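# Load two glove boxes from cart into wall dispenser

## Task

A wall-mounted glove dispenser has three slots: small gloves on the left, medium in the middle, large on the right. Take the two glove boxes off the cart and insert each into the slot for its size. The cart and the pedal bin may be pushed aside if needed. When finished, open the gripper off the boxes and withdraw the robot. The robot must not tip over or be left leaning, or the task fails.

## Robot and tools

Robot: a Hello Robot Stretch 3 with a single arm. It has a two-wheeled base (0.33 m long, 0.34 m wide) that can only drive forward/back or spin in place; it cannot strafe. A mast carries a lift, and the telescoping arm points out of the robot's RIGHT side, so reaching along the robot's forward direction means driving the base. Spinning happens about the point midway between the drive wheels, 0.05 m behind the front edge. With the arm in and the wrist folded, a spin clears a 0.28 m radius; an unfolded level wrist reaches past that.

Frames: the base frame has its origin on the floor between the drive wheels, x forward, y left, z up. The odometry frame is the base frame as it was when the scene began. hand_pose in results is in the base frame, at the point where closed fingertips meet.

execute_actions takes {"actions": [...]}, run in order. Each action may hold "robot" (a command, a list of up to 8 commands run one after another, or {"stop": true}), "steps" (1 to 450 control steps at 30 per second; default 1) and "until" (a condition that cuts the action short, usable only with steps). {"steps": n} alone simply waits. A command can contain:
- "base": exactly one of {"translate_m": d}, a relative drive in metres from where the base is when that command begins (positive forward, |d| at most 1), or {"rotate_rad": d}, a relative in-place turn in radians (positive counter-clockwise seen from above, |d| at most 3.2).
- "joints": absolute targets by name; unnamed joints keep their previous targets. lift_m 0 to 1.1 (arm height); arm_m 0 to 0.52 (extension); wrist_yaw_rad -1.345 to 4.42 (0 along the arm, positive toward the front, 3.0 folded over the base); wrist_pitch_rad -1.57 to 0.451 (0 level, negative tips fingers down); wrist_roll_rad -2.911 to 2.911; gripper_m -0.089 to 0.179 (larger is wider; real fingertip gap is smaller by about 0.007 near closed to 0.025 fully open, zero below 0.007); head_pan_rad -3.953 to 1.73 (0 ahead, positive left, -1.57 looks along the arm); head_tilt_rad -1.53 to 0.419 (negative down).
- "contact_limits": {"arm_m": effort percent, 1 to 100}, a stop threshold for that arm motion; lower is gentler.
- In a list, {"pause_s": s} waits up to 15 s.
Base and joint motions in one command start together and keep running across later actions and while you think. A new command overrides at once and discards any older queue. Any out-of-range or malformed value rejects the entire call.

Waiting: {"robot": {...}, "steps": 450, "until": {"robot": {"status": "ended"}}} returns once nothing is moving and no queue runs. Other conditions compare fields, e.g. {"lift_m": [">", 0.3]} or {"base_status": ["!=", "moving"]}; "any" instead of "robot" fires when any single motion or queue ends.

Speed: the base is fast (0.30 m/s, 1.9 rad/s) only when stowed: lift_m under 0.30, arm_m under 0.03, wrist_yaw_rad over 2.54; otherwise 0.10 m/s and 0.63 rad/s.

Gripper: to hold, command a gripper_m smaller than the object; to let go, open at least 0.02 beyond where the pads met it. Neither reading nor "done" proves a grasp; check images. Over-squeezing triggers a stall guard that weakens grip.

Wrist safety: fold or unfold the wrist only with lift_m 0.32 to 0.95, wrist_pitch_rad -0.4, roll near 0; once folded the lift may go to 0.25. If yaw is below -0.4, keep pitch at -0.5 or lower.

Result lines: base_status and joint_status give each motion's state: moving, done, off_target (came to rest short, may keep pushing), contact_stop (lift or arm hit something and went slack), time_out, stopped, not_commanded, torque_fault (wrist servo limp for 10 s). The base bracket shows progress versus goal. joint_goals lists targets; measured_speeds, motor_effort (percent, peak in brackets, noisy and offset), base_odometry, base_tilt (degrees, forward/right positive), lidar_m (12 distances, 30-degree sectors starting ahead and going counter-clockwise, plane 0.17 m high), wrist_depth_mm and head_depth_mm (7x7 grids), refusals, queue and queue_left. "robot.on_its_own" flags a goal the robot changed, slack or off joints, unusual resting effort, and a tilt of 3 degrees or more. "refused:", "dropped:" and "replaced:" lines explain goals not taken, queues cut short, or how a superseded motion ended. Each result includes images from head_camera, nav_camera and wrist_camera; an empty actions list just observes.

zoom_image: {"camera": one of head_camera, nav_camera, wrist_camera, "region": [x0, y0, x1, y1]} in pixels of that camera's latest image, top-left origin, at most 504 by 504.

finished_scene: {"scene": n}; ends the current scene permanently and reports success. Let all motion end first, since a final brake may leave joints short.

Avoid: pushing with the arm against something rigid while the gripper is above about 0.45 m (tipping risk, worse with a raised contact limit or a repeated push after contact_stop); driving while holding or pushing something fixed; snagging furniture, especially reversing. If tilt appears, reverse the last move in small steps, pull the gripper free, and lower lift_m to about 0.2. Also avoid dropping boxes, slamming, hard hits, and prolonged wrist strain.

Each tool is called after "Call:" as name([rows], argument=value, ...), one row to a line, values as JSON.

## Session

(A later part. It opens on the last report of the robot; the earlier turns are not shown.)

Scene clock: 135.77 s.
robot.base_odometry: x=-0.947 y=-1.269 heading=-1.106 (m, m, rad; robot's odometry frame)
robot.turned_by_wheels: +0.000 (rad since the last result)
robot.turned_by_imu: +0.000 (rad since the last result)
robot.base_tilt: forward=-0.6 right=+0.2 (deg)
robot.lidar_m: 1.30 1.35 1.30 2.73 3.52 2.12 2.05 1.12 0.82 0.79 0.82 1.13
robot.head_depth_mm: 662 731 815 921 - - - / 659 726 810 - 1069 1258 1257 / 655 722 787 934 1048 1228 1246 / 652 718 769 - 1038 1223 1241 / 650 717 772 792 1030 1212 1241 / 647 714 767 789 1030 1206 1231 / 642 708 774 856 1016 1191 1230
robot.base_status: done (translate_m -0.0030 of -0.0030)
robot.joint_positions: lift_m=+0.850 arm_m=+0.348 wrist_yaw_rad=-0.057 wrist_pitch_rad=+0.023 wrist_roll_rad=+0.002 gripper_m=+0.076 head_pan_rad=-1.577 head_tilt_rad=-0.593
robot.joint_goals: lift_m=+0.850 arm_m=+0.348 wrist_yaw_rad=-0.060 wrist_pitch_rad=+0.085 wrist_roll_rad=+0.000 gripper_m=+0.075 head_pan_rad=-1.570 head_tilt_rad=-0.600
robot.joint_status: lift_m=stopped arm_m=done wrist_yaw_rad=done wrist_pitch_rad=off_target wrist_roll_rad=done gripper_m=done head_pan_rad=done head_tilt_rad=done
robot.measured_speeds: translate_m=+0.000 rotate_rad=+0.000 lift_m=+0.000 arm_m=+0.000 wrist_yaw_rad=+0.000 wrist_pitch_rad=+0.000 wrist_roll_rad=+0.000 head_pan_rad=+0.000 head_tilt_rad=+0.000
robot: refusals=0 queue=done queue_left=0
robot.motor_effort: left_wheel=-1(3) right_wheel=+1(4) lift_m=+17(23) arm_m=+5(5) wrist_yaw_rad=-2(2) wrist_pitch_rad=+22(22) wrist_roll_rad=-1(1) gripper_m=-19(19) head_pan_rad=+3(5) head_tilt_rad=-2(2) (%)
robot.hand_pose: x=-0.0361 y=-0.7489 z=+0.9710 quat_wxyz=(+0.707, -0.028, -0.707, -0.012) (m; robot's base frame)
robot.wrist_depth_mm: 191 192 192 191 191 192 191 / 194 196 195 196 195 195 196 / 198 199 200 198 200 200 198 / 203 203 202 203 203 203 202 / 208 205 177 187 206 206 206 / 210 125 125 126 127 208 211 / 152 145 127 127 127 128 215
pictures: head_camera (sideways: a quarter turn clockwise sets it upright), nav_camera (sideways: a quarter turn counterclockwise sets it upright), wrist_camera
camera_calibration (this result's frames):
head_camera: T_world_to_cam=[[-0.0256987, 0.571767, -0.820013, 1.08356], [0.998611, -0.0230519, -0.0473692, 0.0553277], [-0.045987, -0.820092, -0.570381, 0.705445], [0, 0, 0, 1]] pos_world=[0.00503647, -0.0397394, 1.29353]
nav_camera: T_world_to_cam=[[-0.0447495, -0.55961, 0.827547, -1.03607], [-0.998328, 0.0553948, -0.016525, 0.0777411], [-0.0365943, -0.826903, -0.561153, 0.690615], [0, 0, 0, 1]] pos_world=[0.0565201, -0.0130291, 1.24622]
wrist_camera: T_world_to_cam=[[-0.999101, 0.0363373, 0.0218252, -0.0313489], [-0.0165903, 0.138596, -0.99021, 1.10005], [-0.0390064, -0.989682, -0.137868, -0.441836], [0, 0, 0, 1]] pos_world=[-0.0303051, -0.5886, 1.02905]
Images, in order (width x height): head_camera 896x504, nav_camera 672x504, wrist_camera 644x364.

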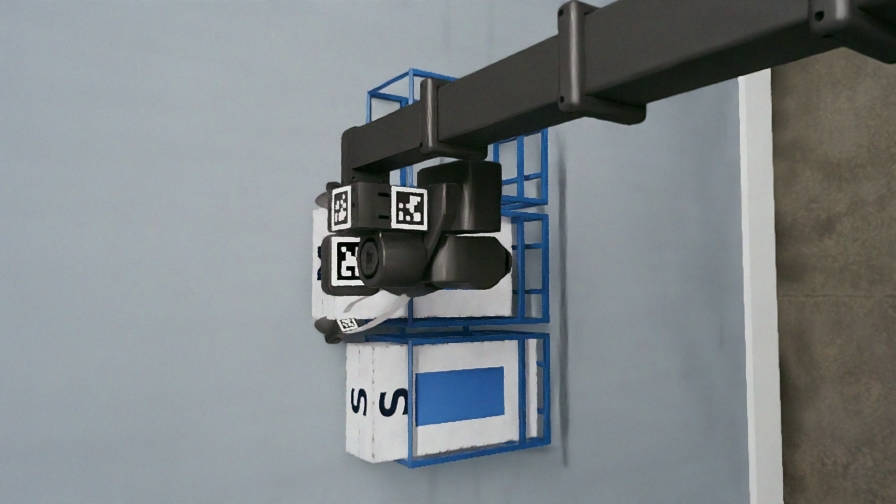

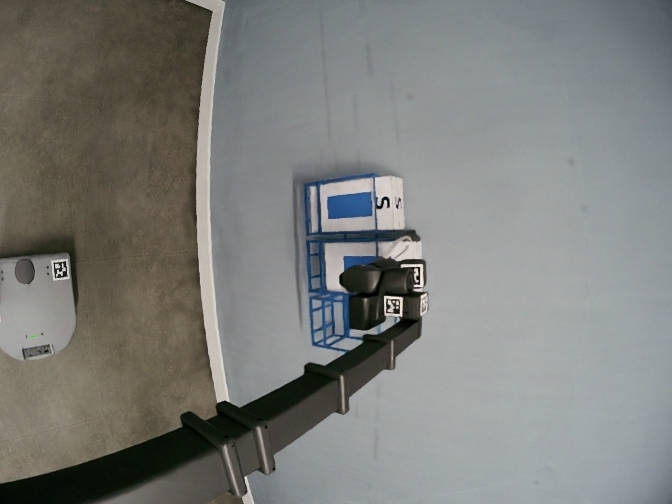

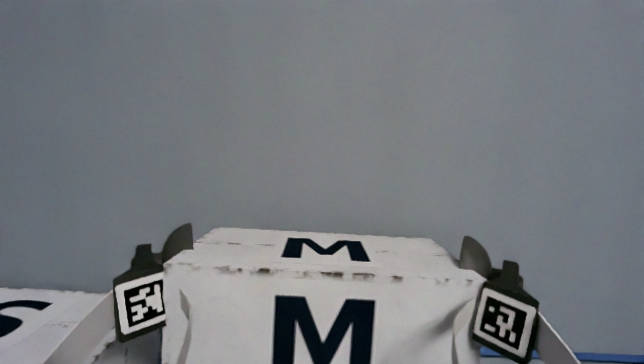

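Looks like it may just fit.

Call:
execute_actions([
  {"robot":{"joints":{"lift_m":0.80}},"steps":45,"until":{"robot":{"wrist_pitch_rad":[">",0.035]}}},
  {"robot":{"stop":true},"steps":10},
])

Scene clock: 137.67 s.
robot.base_odometry: x=-0.947 y=-1.269 heading=-1.106 (m, m, rad; robot's odometry frame)
robot.turned_by_wheels: +0.000 (rad since the last result)
robot.turned_by_imu: +0.000 (rad since the last result)
robot.base_tilt: forward=-0.6 right=+0.3 (deg)
robot.lidar_m: 1.29 1.35 1.30 2.73 3.50 2.12 2.04 1.12 0.82 0.79 0.82 1.12
robot.head_depth_mm: 664 730 817 922 1061 - - / 658 727 813 897 - 1285 1246 / 655 724 807 - 1075 1229 1247 / 653 717 781 - 1062 1223 1248 / 649 717 779 796 1032 1210 1240 / 646 713 768 788 1026 1199 1236 / 644 708 778 855 1017 1192 1231
robot.base_status: done (translate_m -0.0030 of -0.0030)
robot.joint_positions: lift_m=+0.801 arm_m=+0.348 wrist_yaw_rad=-0.056 wrist_pitch_rad=+0.050 wrist_roll_rad=+0.002 gripper_m=+0.076 head_pan_rad=-1.577 head_tilt_rad=-0.593
robot.joint_goals: lift_m=+0.800 arm_m=+0.348 wrist_yaw_rad=-0.060 wrist_pitch_rad=+0.085 wrist_roll_rad=+0.000 gripper_m=+0.075 head_pan_rad=-1.570 head_tilt_rad=-0.600
robot.joint_status: lift_m=moving arm_m=done wrist_yaw_rad=done wrist_pitch_rad=off_target wrist_roll_rad=done gripper_m=done head_pan_rad=done head_tilt_rad=done
robot.measured_speeds: translate_m=+0.000 rotate_rad=+0.000 lift_m=+0.000 arm_m=+0.000 wrist_yaw_rad=+0.000 wrist_pitch_rad=+0.000 wrist_roll_rad=+0.000 head_pan_rad=+0.000 head_tilt_rad=+0.000
robot: refusals=0 queue=stopped queue_left=0
robot.motor_effort: left_wheel=-1(2) right_wheel=+1(1) lift_m=+15(17) arm_m=+4(4) wrist_yaw_rad=-4(3) wrist_pitch_rad=+12(22) wrist_roll_rad=-1(1) gripper_m=-19(19) head_pan_rad=+3(3) head_tilt_rad=-2(3) (%)
robot.hand_pose: x=-0.0359 y=-0.7493 z=+0.9280 quat_wxyz=(+0.707, -0.037, -0.707, -0.002) (m; robot's base frame)
robot.wrist_depth_mm: 195 195 196 195 196 194 195 / 197 198 198 198 197 198 198 / 200 199 202 199 200 201 201 / 203 204 203 203 204 203 204 / 159 181 180 205 205 206 207 / 119 125 125 125 126 209 211 / - 127 126 127 127 128 213
pictures: head_camera (sideways: a quarter turn clockwise sets it upright), nav_camera (sideways: a quarter turn counterclockwise sets it upright), wrist_camera
camera_calibration (this result's frames):
head_camera: T_world_to_cam=[[-0.0256986, 0.571768, -0.820013, 1.08356], [0.998611, -0.0230521, -0.0473692, 0.0553277], [-0.0459872, -0.820092, -0.570381, 0.705445], [0, 0, 0, 1]] pos_world=[0.00503646, -0.0397394, 1.29353]
nav_camera: T_world_to_cam=[[-0.0447496, -0.55961, 0.827547, -1.03607], [-0.998328, 0.055395, -0.016525, 0.0777411], [-0.0365945, -0.826903, -0.561153, 0.690615], [0, 0, 0, 1]] pos_world=[0.0565201, -0.0130291, 1.24622]
wrist_camera: T_world_to_cam=[[-0.999105, 0.0358903, 0.0223689, -0.0309912], [-0.0182224, 0.111965, -0.993545, 1.04063], [-0.0381632, -0.993064, -0.111211, -0.475402], [0, 0, 0, 1]] pos_world=[-0.0301436, -0.587506, 0.981736]
Images, in order (width x height): head_camera 896x504, nav_camera 672x504, wrist_camera 644x364.

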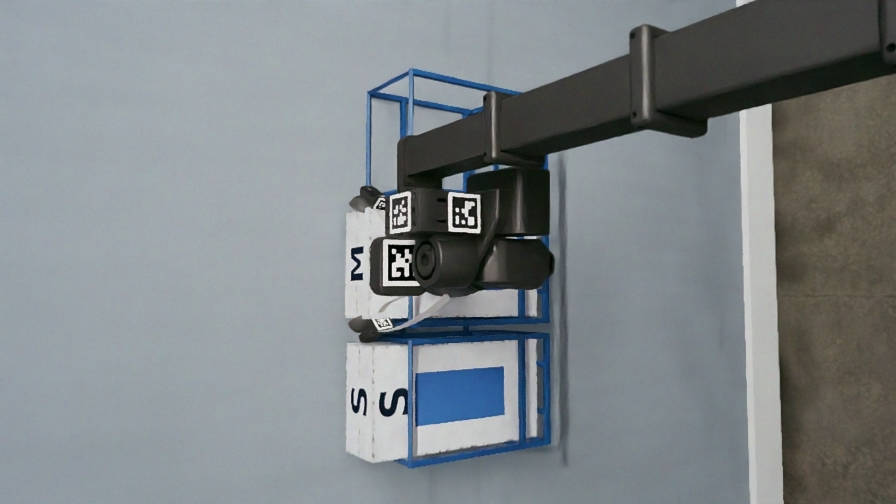

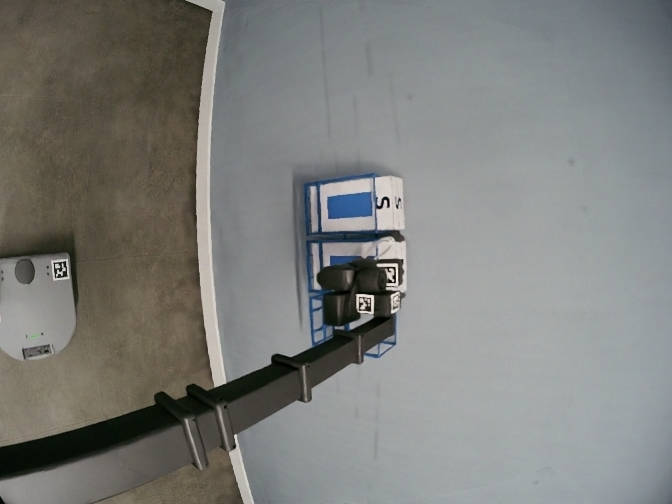

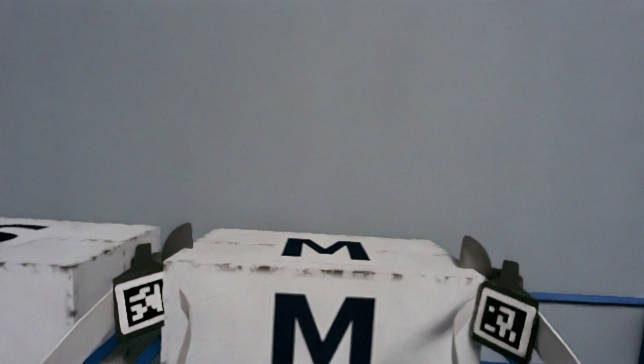

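Seated. Open minimally, lift off, retract.

Call:
execute_actions([
  {"robot":[{"joints":{"gripper_m":0.152}},{"joints":{"lift_m":0.85}},{"joints":{"arm_m":0.0}}],"steps":300,"until":{"robot":{"status":"ended"}}},
])

Scene clock: 144.33 s.
robot.base_odometry: x=-0.947 y=-1.269 heading=-1.106 (m, m, rad; robot's odometry frame)
robot.turned_by_wheels: +0.000 (rad since the last result)
robot.turned_by_imu: +0.000 (rad since the last result)
robot.base_tilt: forward=-0.6 right=+0.3 (deg)
robot.lidar_m: 1.29 1.35 1.30 2.73 3.51 2.12 2.05 1.13 0.82 0.79 0.82 1.12
robot.head_depth_mm: 662 730 814 923 1063 1252 - / 660 729 812 912 1081 1243 - / 655 723 805 895 1045 1222 - / 654 720 781 797 1039 - - / 650 717 783 788 1041 1211 1245 / 646 713 770 789 1035 1205 1235 / 644 709 775 855 1018 1194 1229
robot.base_status: done (translate_m -0.0030 of -0.0030)
robot.joint_positions: lift_m=+0.849 arm_m=+0.002 wrist_yaw_rad=-0.062 wrist_pitch_rad=+0.065 wrist_roll_rad=+0.001 gripper_m=+0.152 head_pan_rad=-1.577 head_tilt_rad=-0.593
robot.joint_goals: lift_m=+0.850 arm_m=+0.000 wrist_yaw_rad=-0.060 wrist_pitch_rad=+0.085 wrist_roll_rad=+0.000 gripper_m=+0.152 head_pan_rad=-1.570 head_tilt_rad=-0.600
robot.joint_status: lift_m=done arm_m=done wrist_yaw_rad=done wrist_pitch_rad=off_target wrist_roll_rad=done gripper_m=done head_pan_rad=done head_tilt_rad=done
robot.measured_speeds: translate_m=+0.000 rotate_rad=+0.000 lift_m=+0.000 arm_m=+0.000 wrist_yaw_rad=+0.000 wrist_pitch_rad=+0.000 wrist_roll_rad=+0.000 head_pan_rad=+0.000 head_tilt_rad=+0.000
robot: refusals=0 queue=done queue_left=0
robot.motor_effort: left_wheel=-2(3) right_wheel=+4(4) lift_m=+40(36) arm_m=-4(4) wrist_yaw_rad=+2(4) wrist_pitch_rad=+7(12) wrist_roll_rad=-1(1) gripper_m=+0(81) head_pan_rad=+5(4) head_tilt_rad=-2(2) (%)
robot.hand_pose: x=-0.0373 y=-0.4040 z=+0.9806 quat_wxyz=(+0.707, -0.044, -0.706, +0.001) (m; robot's base frame)
robot.wrist_depth_mm: 529 527 525 533 537 531 530 / 521 528 534 538 534 540 541 / 535 530 543 534 539 541 548 / 539 545 546 545 559 552 561 / 550 550 465 466 559 555 561 / 560 - 472 471 566 507 560 / 566 564 475 479 572 578 569
pictures: head_camera (sideways: a quarter turn clockwise sets it upright), nav_camera (sideways: a quarter turn counterclockwise sets it upright), wrist_camera
camera_calibration (this result's frames):
head_camera: T_world_to_cam=[[-0.025699, 0.571768, -0.820013, 1.08356], [0.998611, -0.0230513, -0.0473692, 0.0553277], [-0.0459865, -0.820092, -0.570381, 0.705445], [0, 0, 0, 1]] pos_world=[0.0050365, -0.0397394, 1.29353]
nav_camera: T_world_to_cam=[[-0.0447492, -0.55961, 0.827547, -1.03607], [-0.998328, 0.0553942, -0.016525, 0.0777411], [-0.0365938, -0.826903, -0.561153, 0.690615], [0, 0, 0, 1]] pos_world=[0.0565201, -0.013029, 1.24622]
wrist_camera: T_world_to_cam=[[-0.998851, 0.0418835, 0.0232788, -0.0444746], [-0.0191029, 0.0974787, -0.995054, 1.04982], [-0.0439456, -0.994356, -0.0965666, -0.141807], [0, 0, 0, 1]] pos_world=[-0.0306006, -0.24148, 1.03197]
Images, in order (width x height): head_camera 896x504, nav_camera 672x504, wrist_camera 644x364.

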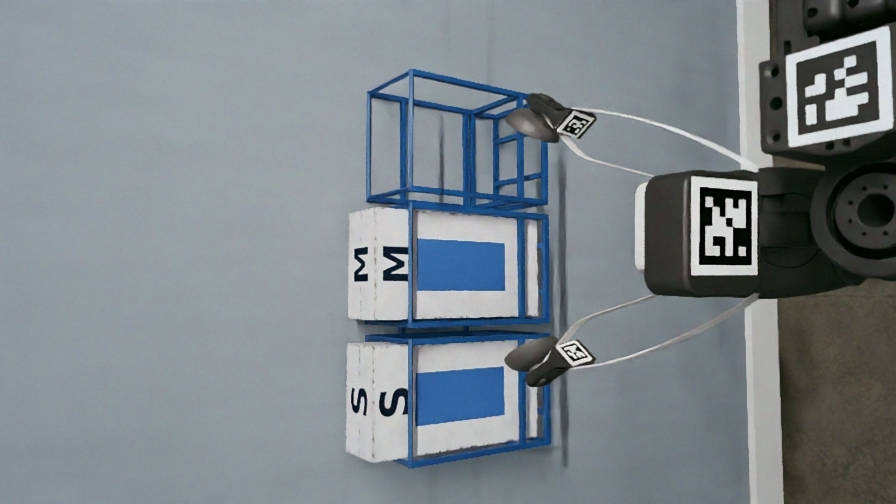

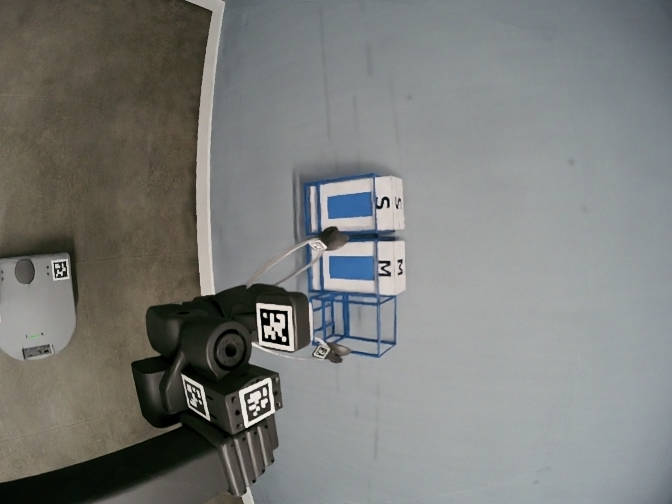

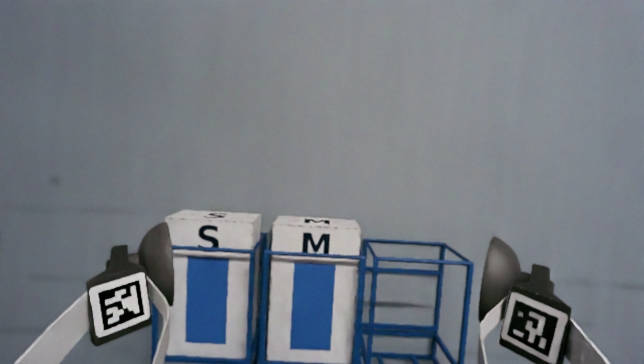

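Call:
finished_scene(scene=2)

The scene is finished: the task was done.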